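# Slide red block from under cabinet onto teal square

## Task

Bring the red block out from beneath the cabinet and set it on the teal square, entirely within its edges, lying flat on the table and staying there without the robot holding it; the cabinet must finish in its original spot, neither rotated nor tipped over.

## Robot and tools

Robot: two six-joint arms, left_arm and right_arm, each with a two-finger gripper. Names are labels only; in images either arm can appear on either side.

Scene frame (used in all printed state): origin on the table top midway between the arms, +x out over the table, +z up, left_arm on the +y side. Positions are in metres, orientation as quaternion wxyz, velocities in m/s and rad/s. Printed hand positions can be off, more so at long reach.

Gripper frame: fingers point along its +z, open and close along its y. end_effector_position is the spot between the pads when closed. Fingertips stick out about 33 mm past it when closed and 9 mm when fully open; closing also pushes the tips roughly 24 mm farther out, so keep clearance above the table.

The row (18 numbers, optionally 30): one flat list covering both arms, all values in [-1, 1]. Order: left dx, dy, dz, rx, ry, rz, left gripper position, force_limit, speed, then the same nine for the right arm. dx..rz are an offset, not a pose: they are expressed in that gripper's own axes and measured from the gripper's measured pose at the start of the action (for a call's first action, the last pose a result reported). 1.0 equals 0.6 m for dx, dy, dz and 180 degrees for the rotation vector rx, ry, rz. Every row of an action is measured from that same start pose, not from the previous row. Gripper position: +1 fully open (140 mm), about -0.8 pads touch, -1 closes until blocked. force_limit: about 14 N at -1, 60 N at 0, 107 N at +1. speed (finger gap rate): about 30 mm/s at -1, 140 at 0, 250 at +1. Resending a gripper's last three numbers keeps it unchanged; a 0 is a real command. Optional 12 extra numbers (0 to 1) set a per-joint stiffness scale, left arm's six joints then right's, in Joint positions order; they persist until changed.

execute_actions(actions): a list of up to 15 actions; each action is a table of up to 15 rows, one row per 1/30 s step, the last row held to fill 15 steps (0.5 s). An empty list only returns state and images. Each step the commanded pose is clipped to 70 mm and 16 degrees from the measured pose, so large offsets need several actions.

move(target, speed, stop_force, blocking): target is one 18-number row, offsets taken from the last pose shown in a result of this scene. Each gripper travels a straight line to its target; paths finish together, lasting 0.5 to 10 s. speed is top path speed in m/s, 0.002 to 0.5 (default 0.25); turning limited to twice that in rad/s. Paths ignore obstacles and the other arm, and grippers may lag, stray or overshoot speed near a stretched arm. stop_force (20 to 80 N, one value for both arms) ends an arm's path when pushback along its direction of travel rises that much for two steps; the arm then backs to its pose two steps earlier and holds. Use it only with slow speed and no gripper rotation; omit it when lifting off something being pressed. blocking=false returns after 0.5 s while motion continues (not allowed with stop_force); then use wait or stop before other motion commands. The result adds a move: line with the ending (done, off_target, moving, held, contact, fault) and limits (paced = pose clipped; held = steps blocked), plus distance to target.

wait(seconds): 0 to 10, lets time run with last commands held. stop(): brakes a running move; needs room. zoom_image(camera, region): region [x0, y0, x1, y1] in pixels, at most 504 by 504. Cameras: cam_head_left, cam_head_right, cam_high, cam_low (672x504), cam_left_wrist, cam_right_wrist (504x504, fisheye). finished_scene(scene): ends the scene by number once the goal holds; irreversible.

Results: per-arm pose and velocities, Hand target lines (where the controller is now steering), joint positions and torques (offset and noisy), Flange force (approximate outside force, includes held weight; may say no reading), gripper position_measured in counts (3 open, 230 pads met) and object_status: 0 moving, 1 blocked while opening, 2 blocked while closing (a grip), 3 reached target or pads met. To squeeze harder while status is 2, raise force_limit and nudge position (e.g. -1 to -0.98). pose unreachable lines mean the clearance check altered that arm's command. MOTOR HOT warns of overheating; holding loads heats motors.

Avoid: collisions between arms; pressing hard into the table, cabinet or block (a stiff arm can fault even slightly past contact); joint torque beyond load limits (waist and shoulder 306, elbow 144, wrist joints 40.5 N m) or 144 N outside force, either of which freezes the arm for 10 s. Don't drop, slam or knock anything off the table, and don't shift or tilt the cabinet while reaching under it. Expect occasional brief tugs on held parts or pushes on loose ones. Approach slowly, confirm grips via object_status 2, release the block flat inside the teal square, retract, and verify with cameras before finishing.

Each tool is called after "Request:" as a command line: name --argument value for each argument, lists and objects as JSON in quotes; but a table of rows of numbers goes row by row, as --pt "numbers of a row", without its own name.

## Session

Request:
execute_actions --actions '[]'

Scene clock: 0.00 s.
left_arm: end_effector_position=(+0.6770, +0.7991, +0.1730) position_measured=3 object_status=3 end_effector_quat_wxyz=(+0.093, +0.119, +0.957, +0.246) end_effector_velocity=(-0.000, -0.000, -0.000) end_effector_angular_velocity=(+0.000, +0.000, -0.000) | right_arm: end_effector_position=(+0.6269, +0.1360, +0.3148) position_measured=3 object_status=3 end_effector_quat_wxyz=(+0.312, +0.905, -0.260, +0.129) end_effector_velocity=(-0.000, -0.000, -0.000) end_effector_angular_velocity=(-0.001, +0.000, -0.000)
Joint positions: left_arm=[ 0.049  0.207  1.93   0.606  0.725 -1.479] | right_arm=[ 0.672  1.067  0.288 -0.613  2.2    2.73 ]
Joint velocities: left_arm=[-0.  0.  0.  0. -0.  0.] | right_arm=[ 0.     0.     0.001 -0.    -0.     0.   ]
Joint torques (N m, as the joint torque sensors report them, + toward a larger angle): no reading
Flange force (N, the push that the arm receives, along the gripper's own x y z axes): no reading
Hand target (left_arm): +0.677, +0.799, +0.173; +0.093, +0.119, +0.957, +0.246
Hand target (right_arm): +0.627, +0.136, +0.315; +0.312, +0.905, -0.260, +0.129
Joint stiffness scale: left_arm=[1. 1. 1. 1. 1. 1.] | right_arm=[1. 1. 1. 1. 1. 1.]

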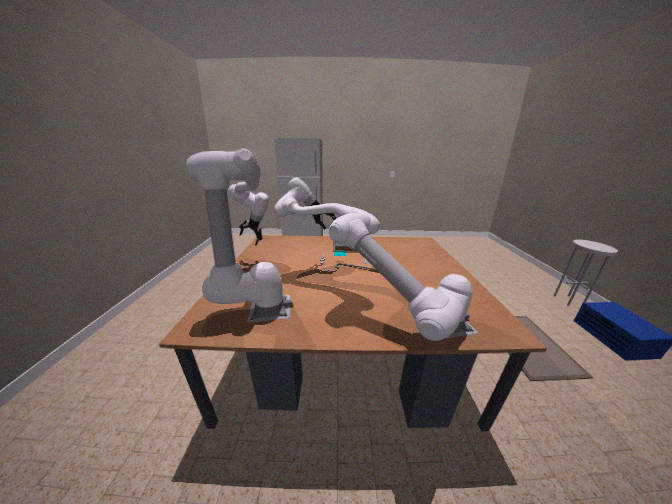

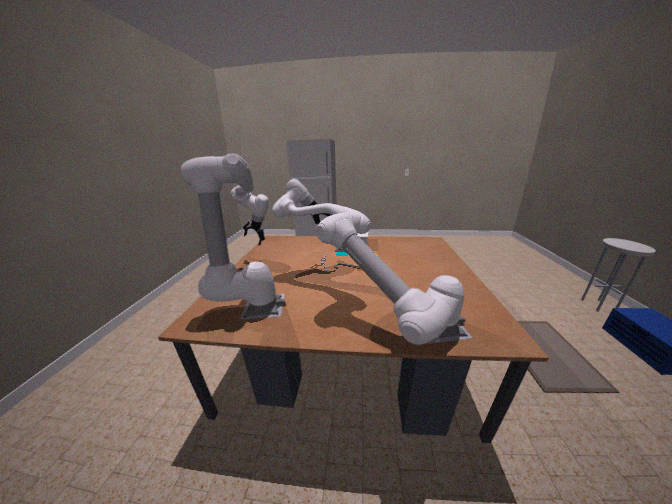

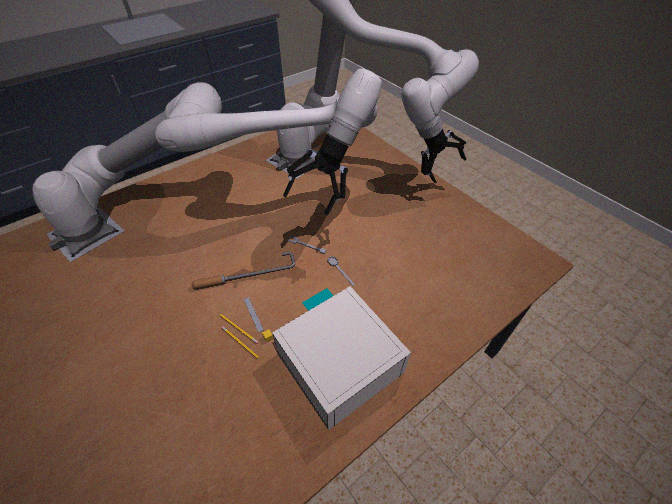

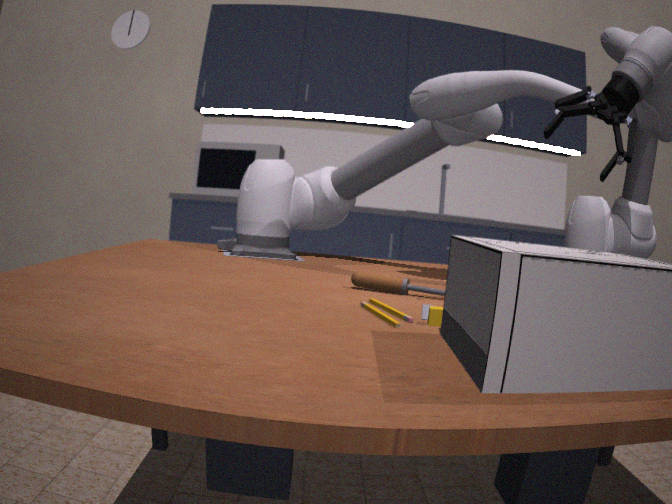

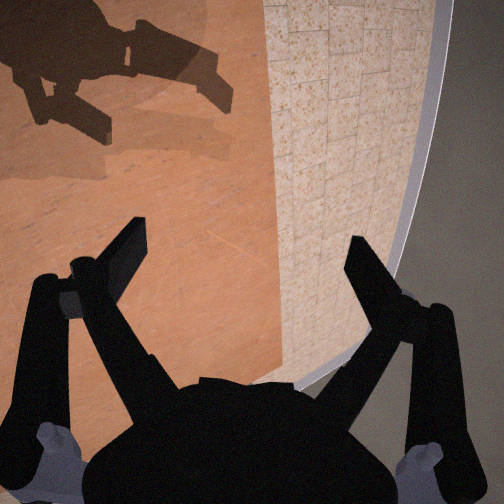

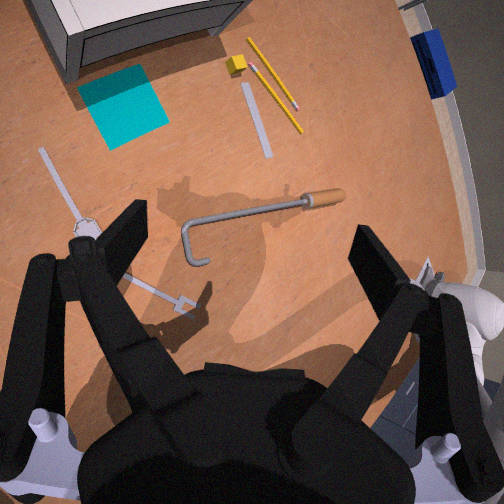

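Request:
move --target '[0,0,0,0,0,0,1,0,0,0.168,0.517,0.235,0.205,-0.085,-0.171,1,0,0]'

Scene clock: 18.77 s.
left_arm: end_effector_position=(+0.6770, +0.7991, +0.1730) position_measured=3 object_status=3 end_effector_quat_wxyz=(+0.093, +0.119, +0.957, +0.246) end_effector_velocity=(-0.000, -0.000, -0.000) end_effector_angular_velocity=(+0.000, +0.001, -0.001) | right_arm: end_effector_position=(+0.5498, -0.2005, +0.4007) position_measured=3 object_status=3 end_effector_quat_wxyz=(+0.003, +1.000, -0.001, -0.001) end_effector_velocity=(-0.001, +0.001, -0.001) end_effector_angular_velocity=(+0.003, +0.003, +0.006)
Joint positions: left_arm=[ 0.049  0.207  1.93   0.606  0.725 -1.479] | right_arm=[ 0.212  0.228  1.384 -0.005  1.534  1.976]
Joint velocities: left_arm=[-0.  0.  0.  0.  0.  0.] | right_arm=[-0.    -0.     0.002  0.004  0.    -0.006]
Joint torques (N m, as the joint torque sensors report them, + toward a larger angle): left_arm=[ -0.12 -63.18 -41.43   4.51  -0.53   0.44] | right_arm=[ -3.29 -65.59 -40.82   4.57  -0.15   0.15]
Flange force (N, the push that the arm receives, along the gripper's own x y z axes): left_arm=[1.4 -4.6 6.5] | right_arm=[0.4 -5.4 -1.8]
Hand target (left_arm): +0.677, +0.799, +0.173; +0.093, +0.119, +0.957, +0.246
Hand target (right_arm): +0.550, -0.200, +0.400; +0.001, +1.000, +0.000, -0.000
Off the commanded pose (left_arm): 0.000 m, 0 deg.
Off the commanded pose (right_arm): 0.001 m, 0 deg.
Joint stiffness scale: left_arm=[1. 1. 1. 1. 1. 1.] | right_arm=[1. 1. 1. 1. 1. 1.]
move: done

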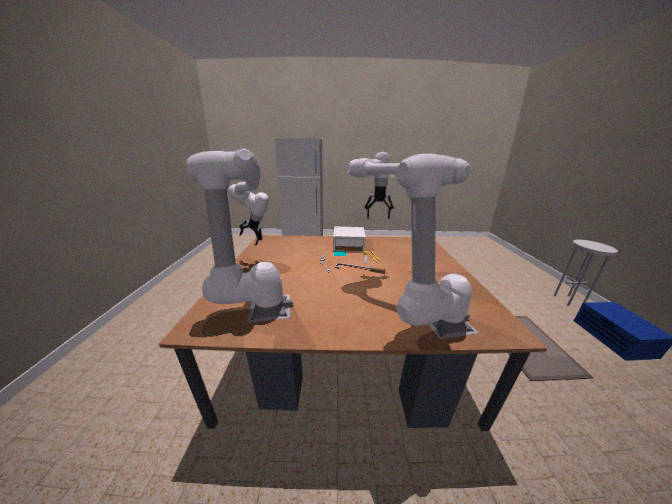

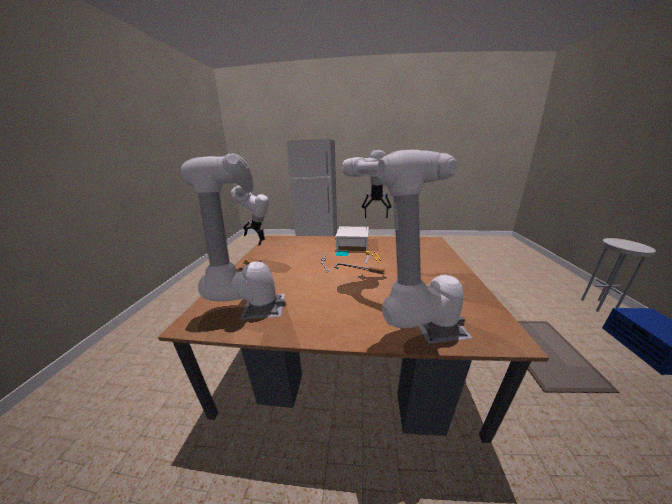

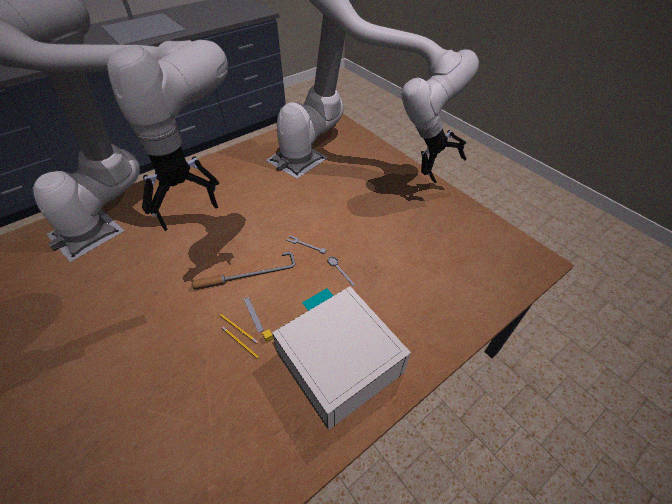

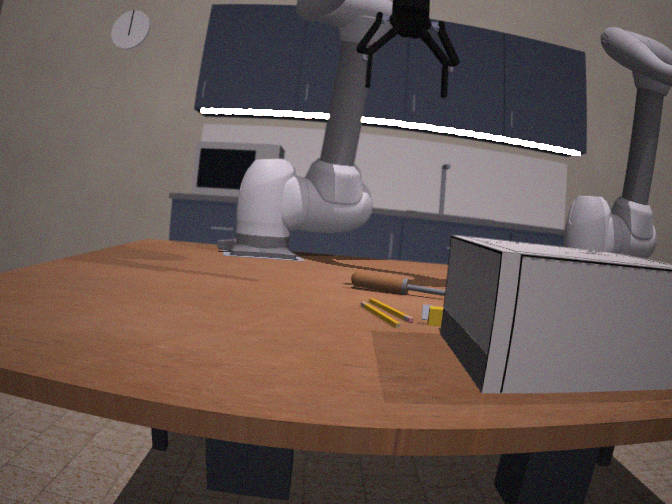

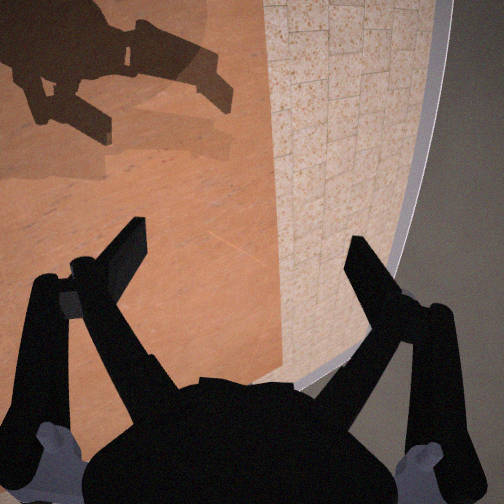

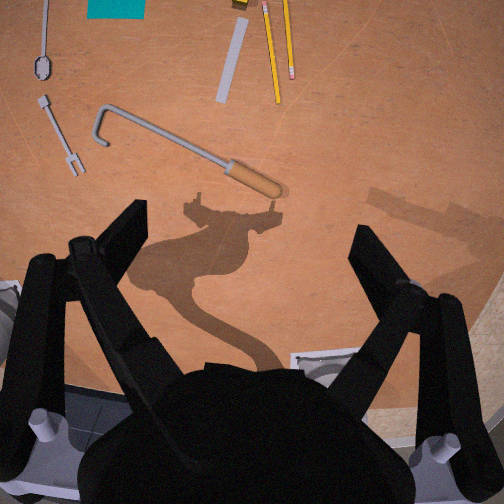

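Request:
move --target '[-0.062,-0.932,-0.422,0.1475,-0.314,-0.0885,1,0,0,0,0,0.33,0,0,-0.4,1,0,0]' --speed 0.2

Scene clock: 45.30 s.
left_arm: end_effector_position=(+0.5515, +0.1975, +0.1198) position_measured=3 object_status=3 end_effector_quat_wxyz=(+0.531, +0.109, +0.838, -0.069) end_effector_velocity=(+0.002, -0.000, +0.002) end_effector_angular_velocity=(-0.007, -0.007, +0.001) | right_arm: end_effector_position=(+0.5483, -0.2009, +0.2054) position_measured=3 object_status=3 end_effector_quat_wxyz=(+0.001, +0.811, +0.585, -0.004) end_effector_velocity=(+0.000, -0.000, -0.000) end_effector_angular_velocity=(-0.000, +0.000, -0.000)
Joint positions: left_arm=[-1.005  0.108  2.599  2.409  0.778 -4.396] | right_arm=[ 0.212  0.294  1.659 -0.005  1.196  0.724]
Joint velocities: left_arm=[ 0.004  0.003  0.     0.012  0.009 -0.014] | right_arm=[ 0.  0. -0. -0.  0.  0.]
Joint torques (N m, as the joint torque sensors report them, + toward a larger angle): left_arm=[  5.85 -34.7  -24.01  -1.08   1.95  -0.07] | right_arm=[ -4.19 -68.41 -36.85   3.76   0.1   -0.03]
Flange force (N, the push that the arm receives, along the gripper's own x y z axes): left_arm=[9.3 -15.4 -7.9] | right_arm=[6.9 -1.6 -1.9]
Hand target (left_arm): +0.551, +0.199, +0.119; +0.531, +0.110, +0.837, -0.069
Hand target (right_arm): +0.549, -0.201, +0.203; +0.002, +0.810, +0.587, -0.003
Off the commanded pose (left_arm): 0.002 m, 0 deg.
Off the commanded pose (right_arm): 0.003 m, 0 deg.
Joint stiffness scale: left_arm=[1. 1. 1. 1. 1. 1.] | right_arm=[1. 1. 1. 1. 1. 1.]
move: done; limits=paced

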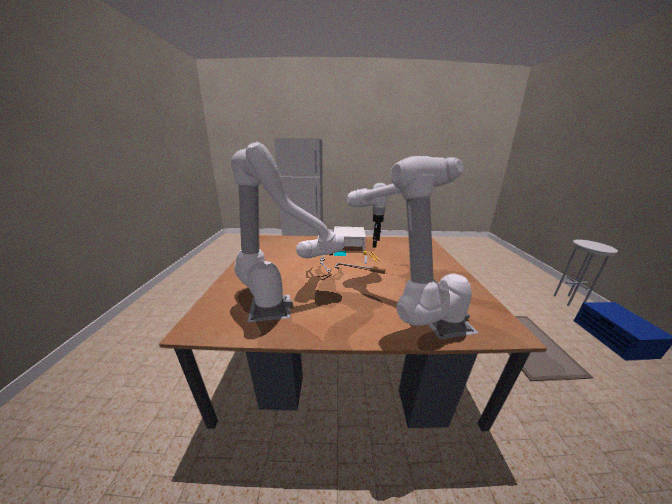

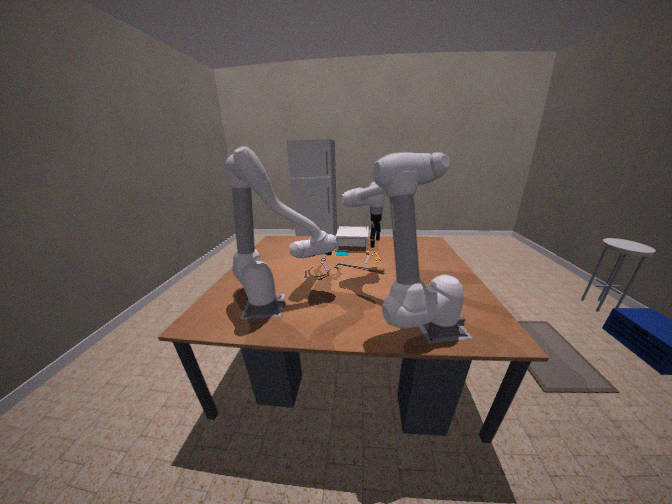

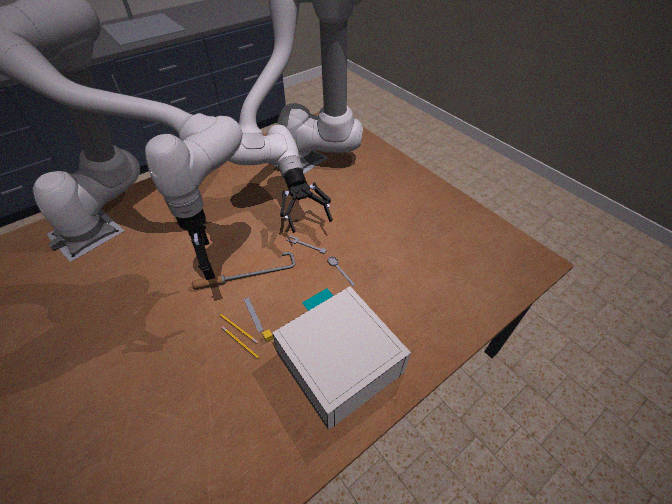

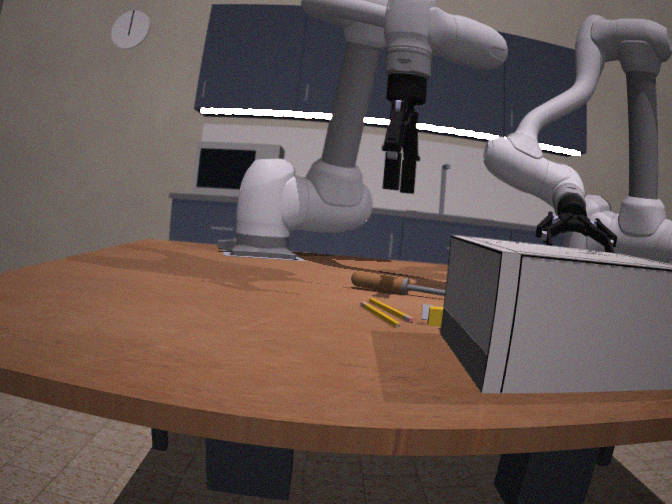

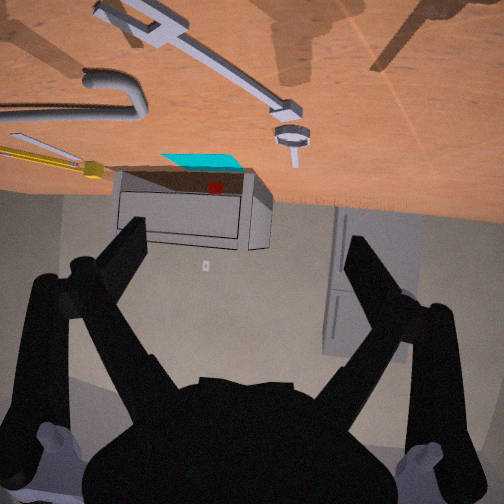

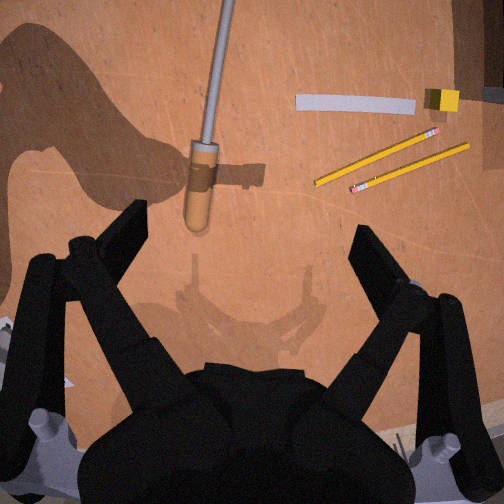

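Request:
zoom_image --camera "cam_left_wrist" --region '[80,130,300,260]'

Request:
move --target '[0,0,0,0,0,0,1,0,0,0,-0.115,0.175,0,0,0,1,0,0]' --speed 0.15

Region (80, 130, 300, 260) of cam_left_wrist's 504x504 image, scaled by 2.291, with more detail than that image has; it fills the top 298 rows of this view, and the rest is white.

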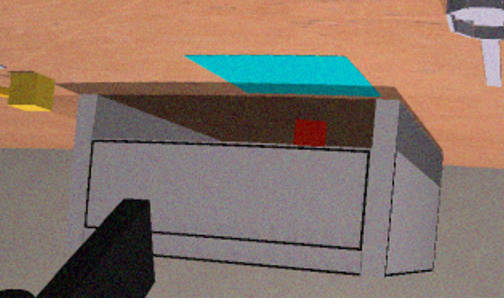

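Scene clock: 51.03 s.
left_arm: end_effector_position=(+0.5517, +0.1974, +0.1200) position_measured=3 object_status=3 end_effector_quat_wxyz=(+0.531, +0.109, +0.837, -0.070) end_effector_velocity=(-0.000, -0.000, +0.000) end_effector_angular_velocity=(-0.000, +0.000, -0.000) | right_arm: end_effector_position=(+0.4828, -0.1810, +0.1031) position_measured=3 object_status=3 end_effector_quat_wxyz=(+0.001, +0.810, +0.586, -0.005) end_effector_velocity=(+0.001, +0.001, +0.000) end_effector_angular_velocity=(+0.002, -0.003, -0.002)
Joint positions: left_arm=[-1.005  0.109  2.599  2.41   0.778 -4.397] | right_arm=[ 0.28   0.302  1.854 -0.005  0.995  0.79 ]
Joint velocities: left_arm=[-0.001 -0.    -0.    -0.    -0.    -0.   ] | right_arm=[ 0.     0.    -0.     0.    -0.003  0.001]
Joint torques (N m, as the joint torque sensors report them, + toward a larger angle): left_arm=[  3.68 -35.71 -24.68  -0.39   2.55   0.66] | right_arm=[ -4.38 -65.27 -33.17   3.45   0.13   0.  ]
Flange force (N, the push that the arm receives, along the gripper's own x y z axes): left_arm=[10.9 -10.4 -3.4] | right_arm=[6.7 -3.0 -1.5]
Hand target (left_arm): +0.552, +0.197, +0.120; +0.531, +0.109, +0.838, -0.069
Hand target (right_arm): +0.482, -0.180, +0.101; +0.001, +0.811, +0.585, -0.004
Off the commanded pose (left_arm): 0.000 m, 0 deg.
Off the commanded pose (right_arm): 0.003 m, 0 deg.
Joint stiffness scale: left_arm=[1. 1. 1. 1. 1. 1.] | right_arm=[1. 1. 1. 1. 1. 1.]
move: done

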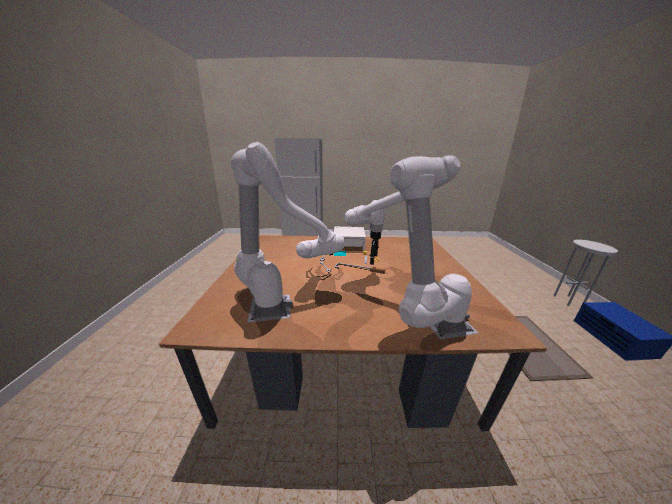

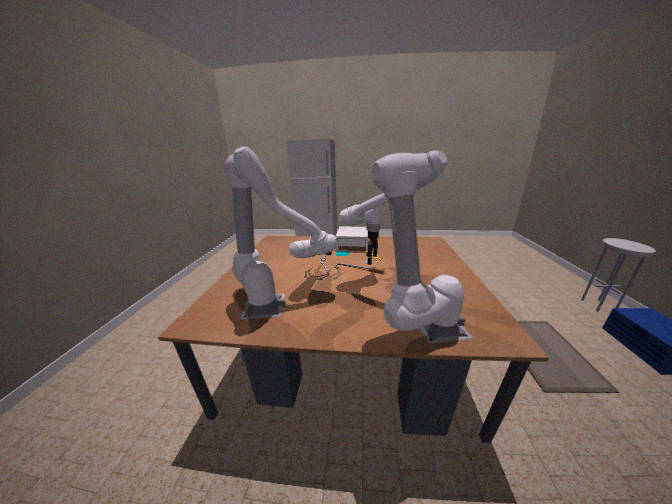

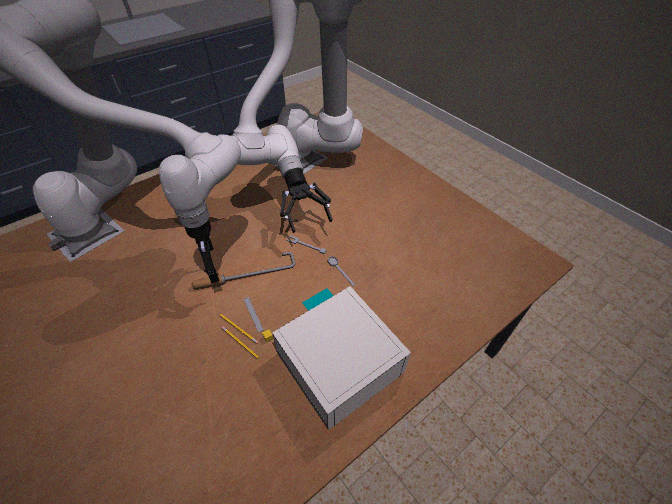

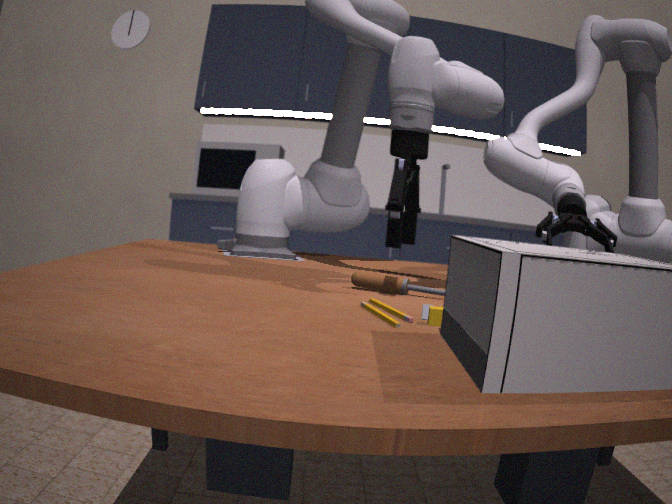

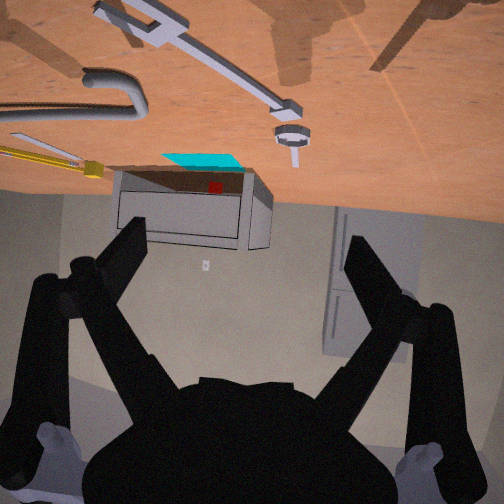

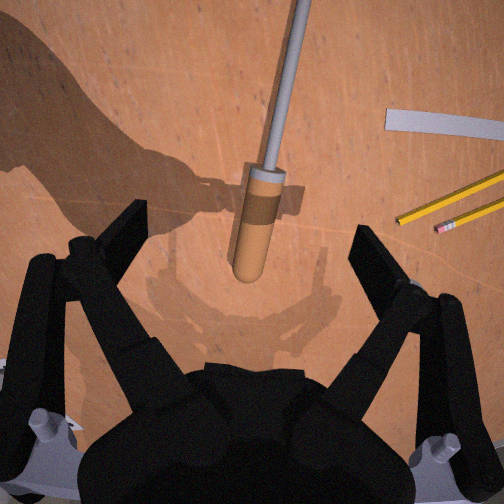

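Request:
move --target '[0,0,0,0,0,0,1,0,0,-0.065,0.0,0.085,0,0,0.022,0.2,0,0]' --speed 0.08

Scene clock: 56.03 s.
left_arm: end_effector_position=(+0.5517, +0.1974, +0.1200) position_measured=3 object_status=3 end_effector_quat_wxyz=(+0.531, +0.109, +0.837, -0.070) end_effector_velocity=(+0.000, -0.000, +0.000) end_effector_angular_velocity=(-0.001, -0.000, -0.000) | right_arm: end_effector_position=(+0.4696, -0.2170, +0.0548) position_measured=104 object_status=3 end_effector_quat_wxyz=(+0.001, +0.828, +0.561, -0.006) end_effector_velocity=(+0.001, +0.000, -0.000) end_effector_angular_velocity=(+0.001, -0.002, -0.001)
Joint positions: left_arm=[-1.005  0.109  2.599  2.41   0.778 -4.397] | right_arm=[ 0.237  0.312  1.947 -0.005  0.894  0.81 ]
Joint velocities: left_arm=[-0.    -0.    -0.     0.001  0.    -0.001] | right_arm=[-0.     0.     0.    -0.    -0.003  0.001]
Joint torques (N m, as the joint torque sensors report them, + toward a larger angle): left_arm=[ -0.6  -34.82 -26.44  -0.1    2.21   0.54] | right_arm=[ -4.85 -62.88 -31.19   3.25   0.37  -0.1 ]
Flange force (N, the push that the arm receives, along the gripper's own x y z axes): left_arm=[8.2 2.0 -1.6] | right_arm=[5.7 -5.6 -1.3]
Hand target (left_arm): +0.552, +0.197, +0.120; +0.531, +0.109, +0.837, -0.070
Hand target (right_arm): +0.470, -0.218, +0.052; +0.001, +0.830, +0.558, -0.005
Off the commanded pose (left_arm): 0.000 m, 0 deg.
Off the commanded pose (right_arm): 0.003 m, 0 deg.
Joint stiffness scale: left_arm=[1. 1. 1. 1. 1. 1.] | right_arm=[1. 1. 1. 1. 1. 1.]
move: done

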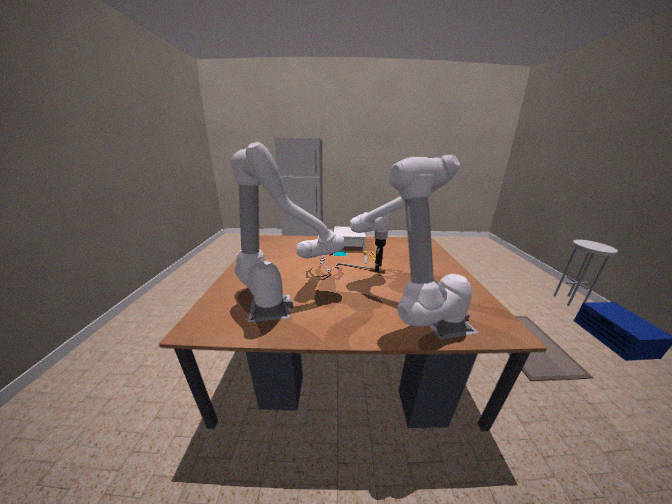

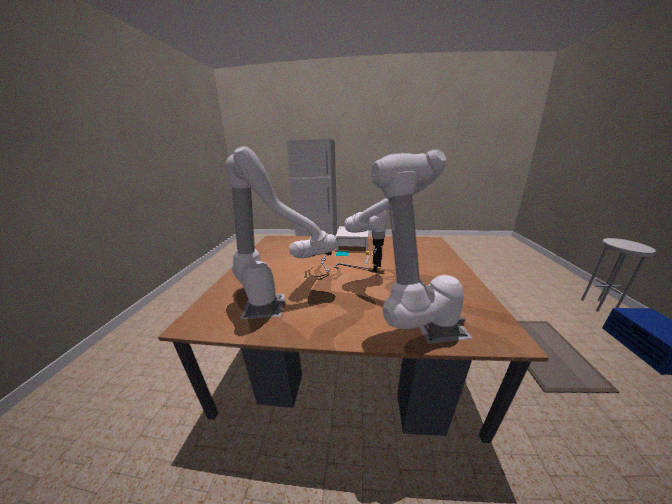

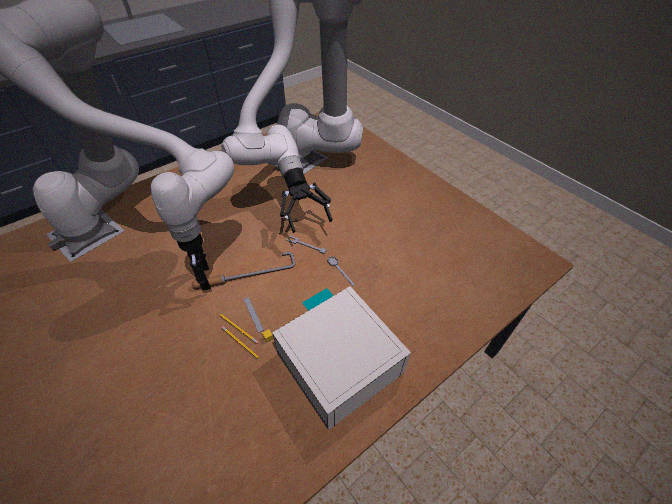

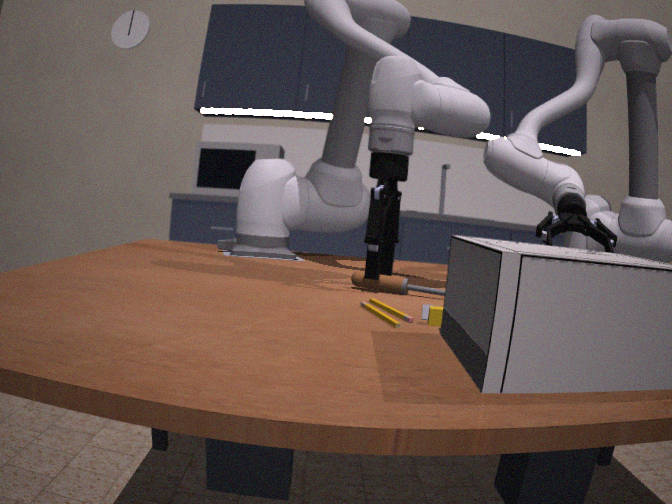

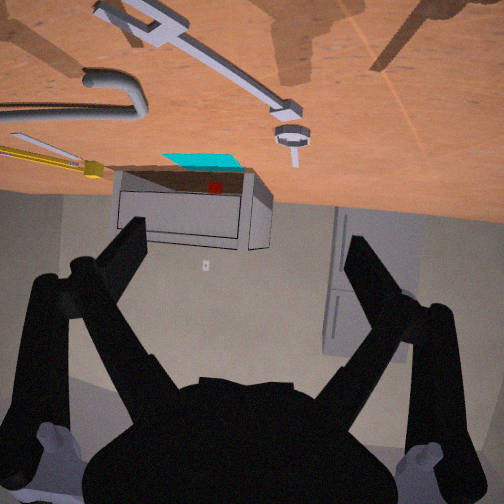

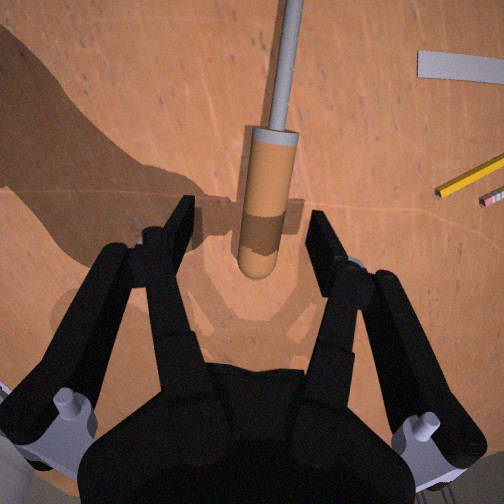

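Request:
move --target '[0,0,0,0,0,0,1,0,0,0.01,0.014,0.035,0,0,0,-0.1,0,0]' --speed 0.03

Request:
zoom_image --camera "cam_low" --region '[320,220,460,320]'

Scene clock: 60.33 s.
left_arm: end_effector_position=(+0.5517, +0.1974, +0.1200) position_measured=3 object_status=3 end_effector_quat_wxyz=(+0.531, +0.109, +0.837, -0.070) end_effector_velocity=(+0.000, -0.000, +0.000) end_effector_angular_velocity=(+0.002, -0.001, -0.002) | right_arm: end_effector_position=(+0.4746, -0.2154, +0.0333) position_measured=141 object_status=3 end_effector_quat_wxyz=(-0.000, +0.828, +0.560, -0.011) end_effector_velocity=(+0.001, +0.001, -0.000) end_effector_angular_velocity=(+0.001, -0.002, -0.000)
Joint positions: left_arm=[-1.005  0.109  2.599  2.41   0.778 -4.397] | right_arm=[ 0.236  0.347  1.946 -0.005  0.869  0.811]
Joint velocities: left_arm=[ 0.     0.    -0.     0.001  0.     0.002] | right_arm=[ 0.     0.001 -0.001 -0.    -0.002  0.001]
Joint torques (N m, as the joint torque sensors report them, + toward a larger angle): left_arm=[  0.22 -38.39 -24.68  -0.5    2.37   0.59] | right_arm=[ -2.26 -65.84 -30.14   3.08   0.31   0.02]
Flange force (N, the push that the arm receives, along the gripper's own x y z axes): left_arm=[14.2 -1.8 8.4] | right_arm=[3.2 -2.0 -1.3]
Hand target (left_arm): +0.552, +0.197, +0.120; +0.531, +0.109, +0.837, -0.070
Hand target (right_arm): +0.479, -0.215, +0.034; +0.001, +0.828, +0.561, -0.006
Off the commanded pose (left_arm): 0.000 m, 0 deg.
Off the commanded pose (right_arm): 0.005 m, 1 deg.
Joint stiffness scale: left_arm=[1. 1. 1. 1. 1. 1.] | right_arm=[1. 1. 1. 1. 1. 1.]
move: off_target (right_arm)

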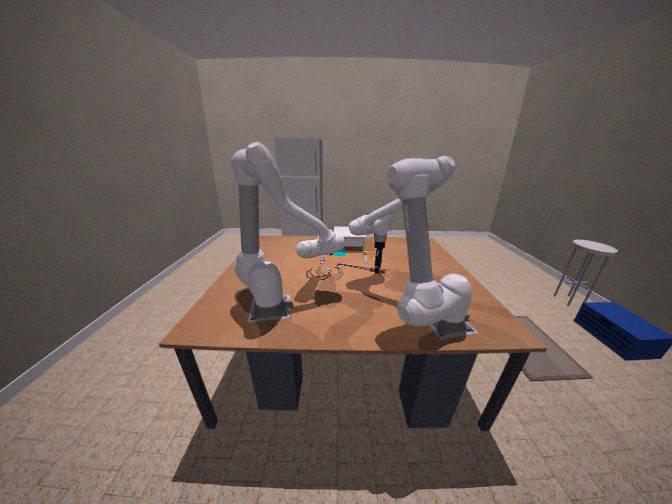

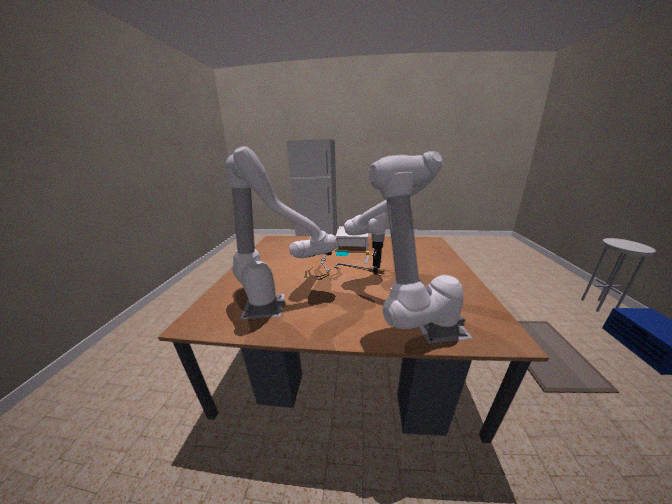

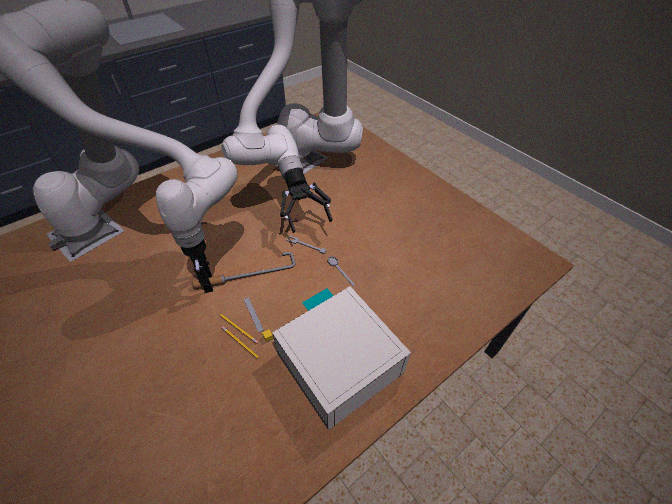

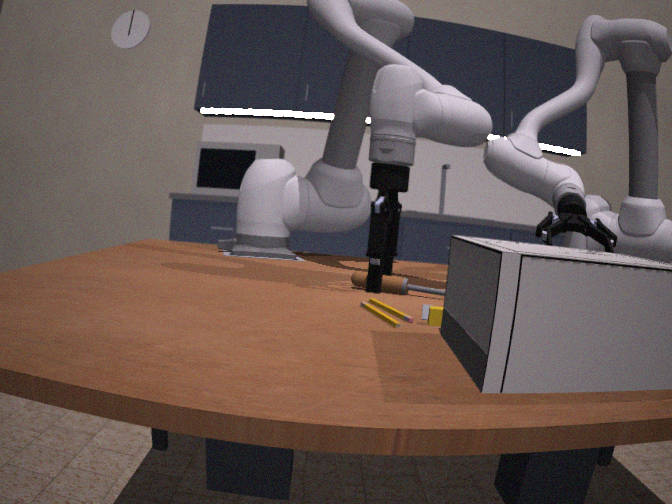

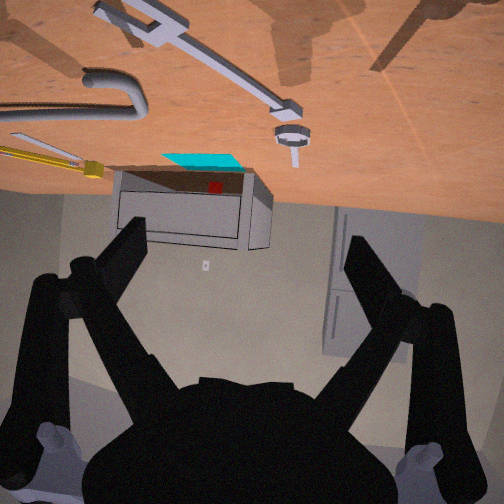

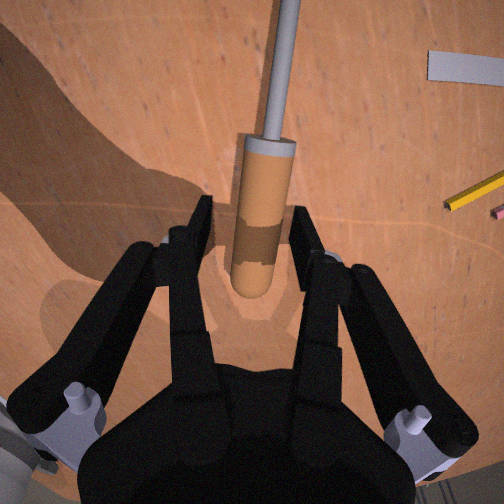

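Region (320, 220, 460, 320) of cam_low's 672x504 image, scaled by 3.600, with more detail than that image has; it fills the top 360 rows of this view, and the rest is white.

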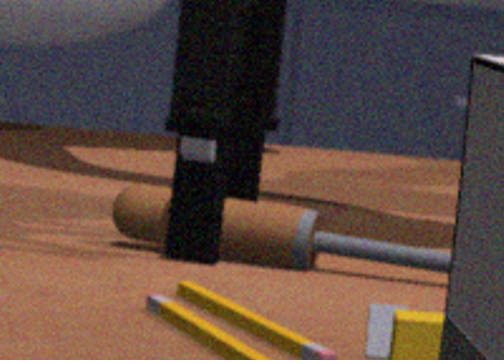

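Request:
move --target '[0.06,0.25,0.028,0.06,0,0.028,1,0,0,0,0,0,0,0,0,-1,0.6,-0.3]' --speed 0.15

Scene clock: 65.03 s.
left_arm: end_effector_position=(+0.5879, +0.3441, +0.0783) position_measured=3 object_status=3 end_effector_quat_wxyz=(+0.519, +0.194, +0.823, -0.122) end_effector_velocity=(-0.000, -0.001, -0.000) end_effector_angular_velocity=(-0.002, +0.000, -0.011) | right_arm: end_effector_position=(+0.4754, -0.2151, +0.0343) position_measured=190 object_status=2 end_effector_quat_wxyz=(+0.000, +0.828, +0.560, -0.010) end_effector_velocity=(+0.000, +0.000, +0.000) end_effector_angular_velocity=(+0.000, -0.000, +0.001)
Joint positions: left_arm=[-0.286  0.217  2.639  3.594  0.863 -4.849] | right_arm=[ 0.236  0.347  1.945 -0.005  0.869  0.811]
Joint velocities: left_arm=[ 0.009  0.003 -0.003  0.024  0.003 -0.009] | right_arm=[ 0.    -0.     0.    -0.    -0.    -0.001]
Joint torques (N m, as the joint torque sensors report them, + toward a larger angle): left_arm=[ -0.91 -39.42 -13.71  -0.51   2.55   0.34] | right_arm=[  2.85 -54.79 -20.46   5.41   1.14  -0.26]
Flange force (N, the push that the arm receives, along the gripper's own x y z axes): left_arm=[13.8 0.3 8.7] | right_arm=[0.8 6.2 -18.7]
Hand target (left_arm): +0.590, +0.343, +0.080; +0.521, +0.195, +0.821, -0.124
Hand target (right_arm): +0.475, -0.215, +0.033; -0.000, +0.828, +0.560, -0.011
Off the commanded pose (left_arm): 0.003 m, 0 deg.
Off the commanded pose (right_arm): 0.001 m, 0 deg.
Joint stiffness scale: left_arm=[1. 1. 1. 1. 1. 1.] | right_arm=[1. 1. 1. 1. 1. 1.]
move: done

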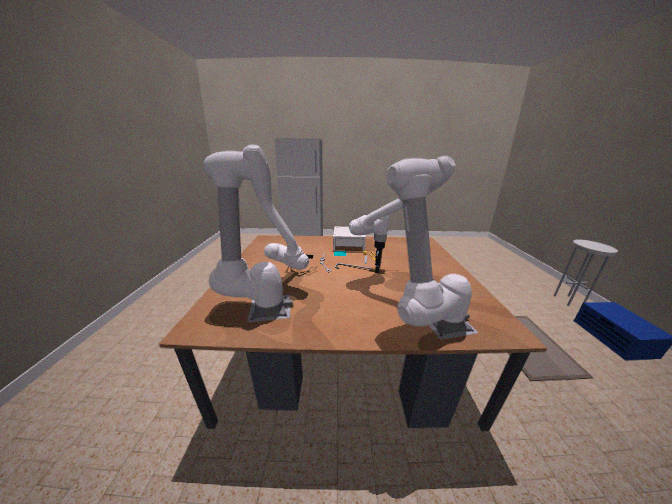

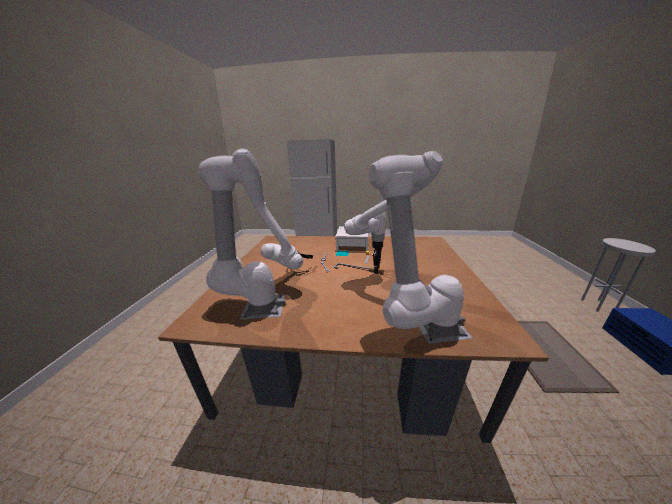

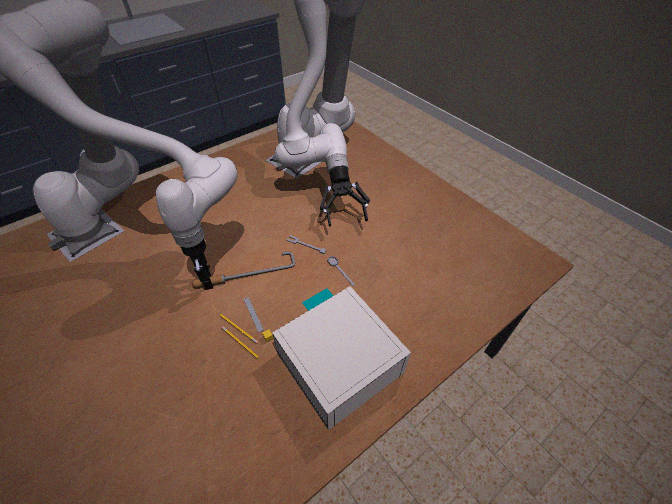

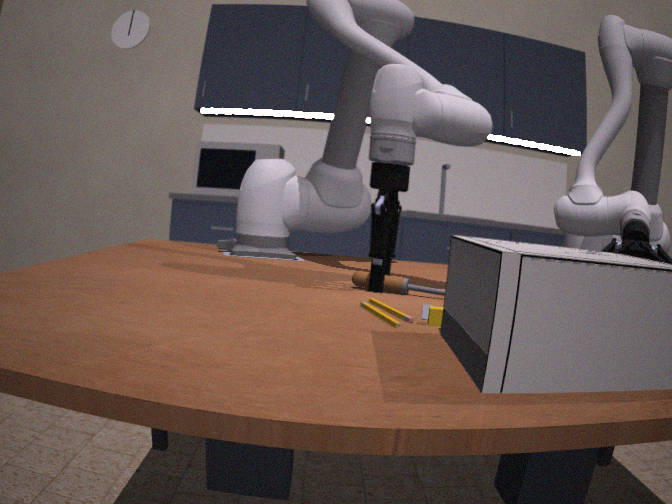

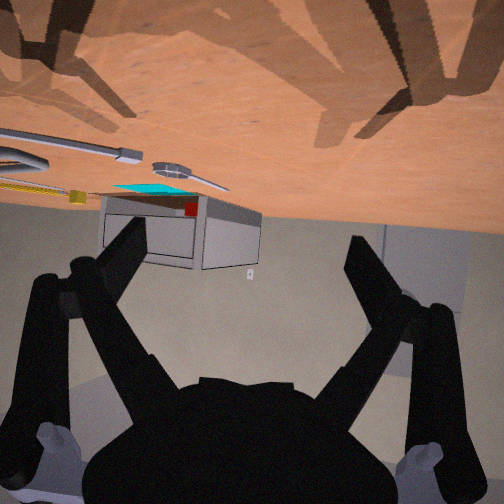

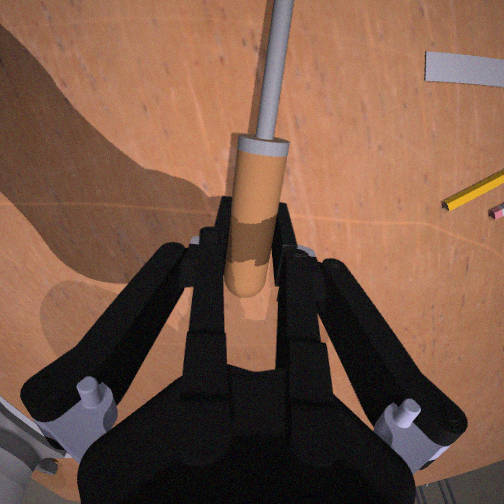

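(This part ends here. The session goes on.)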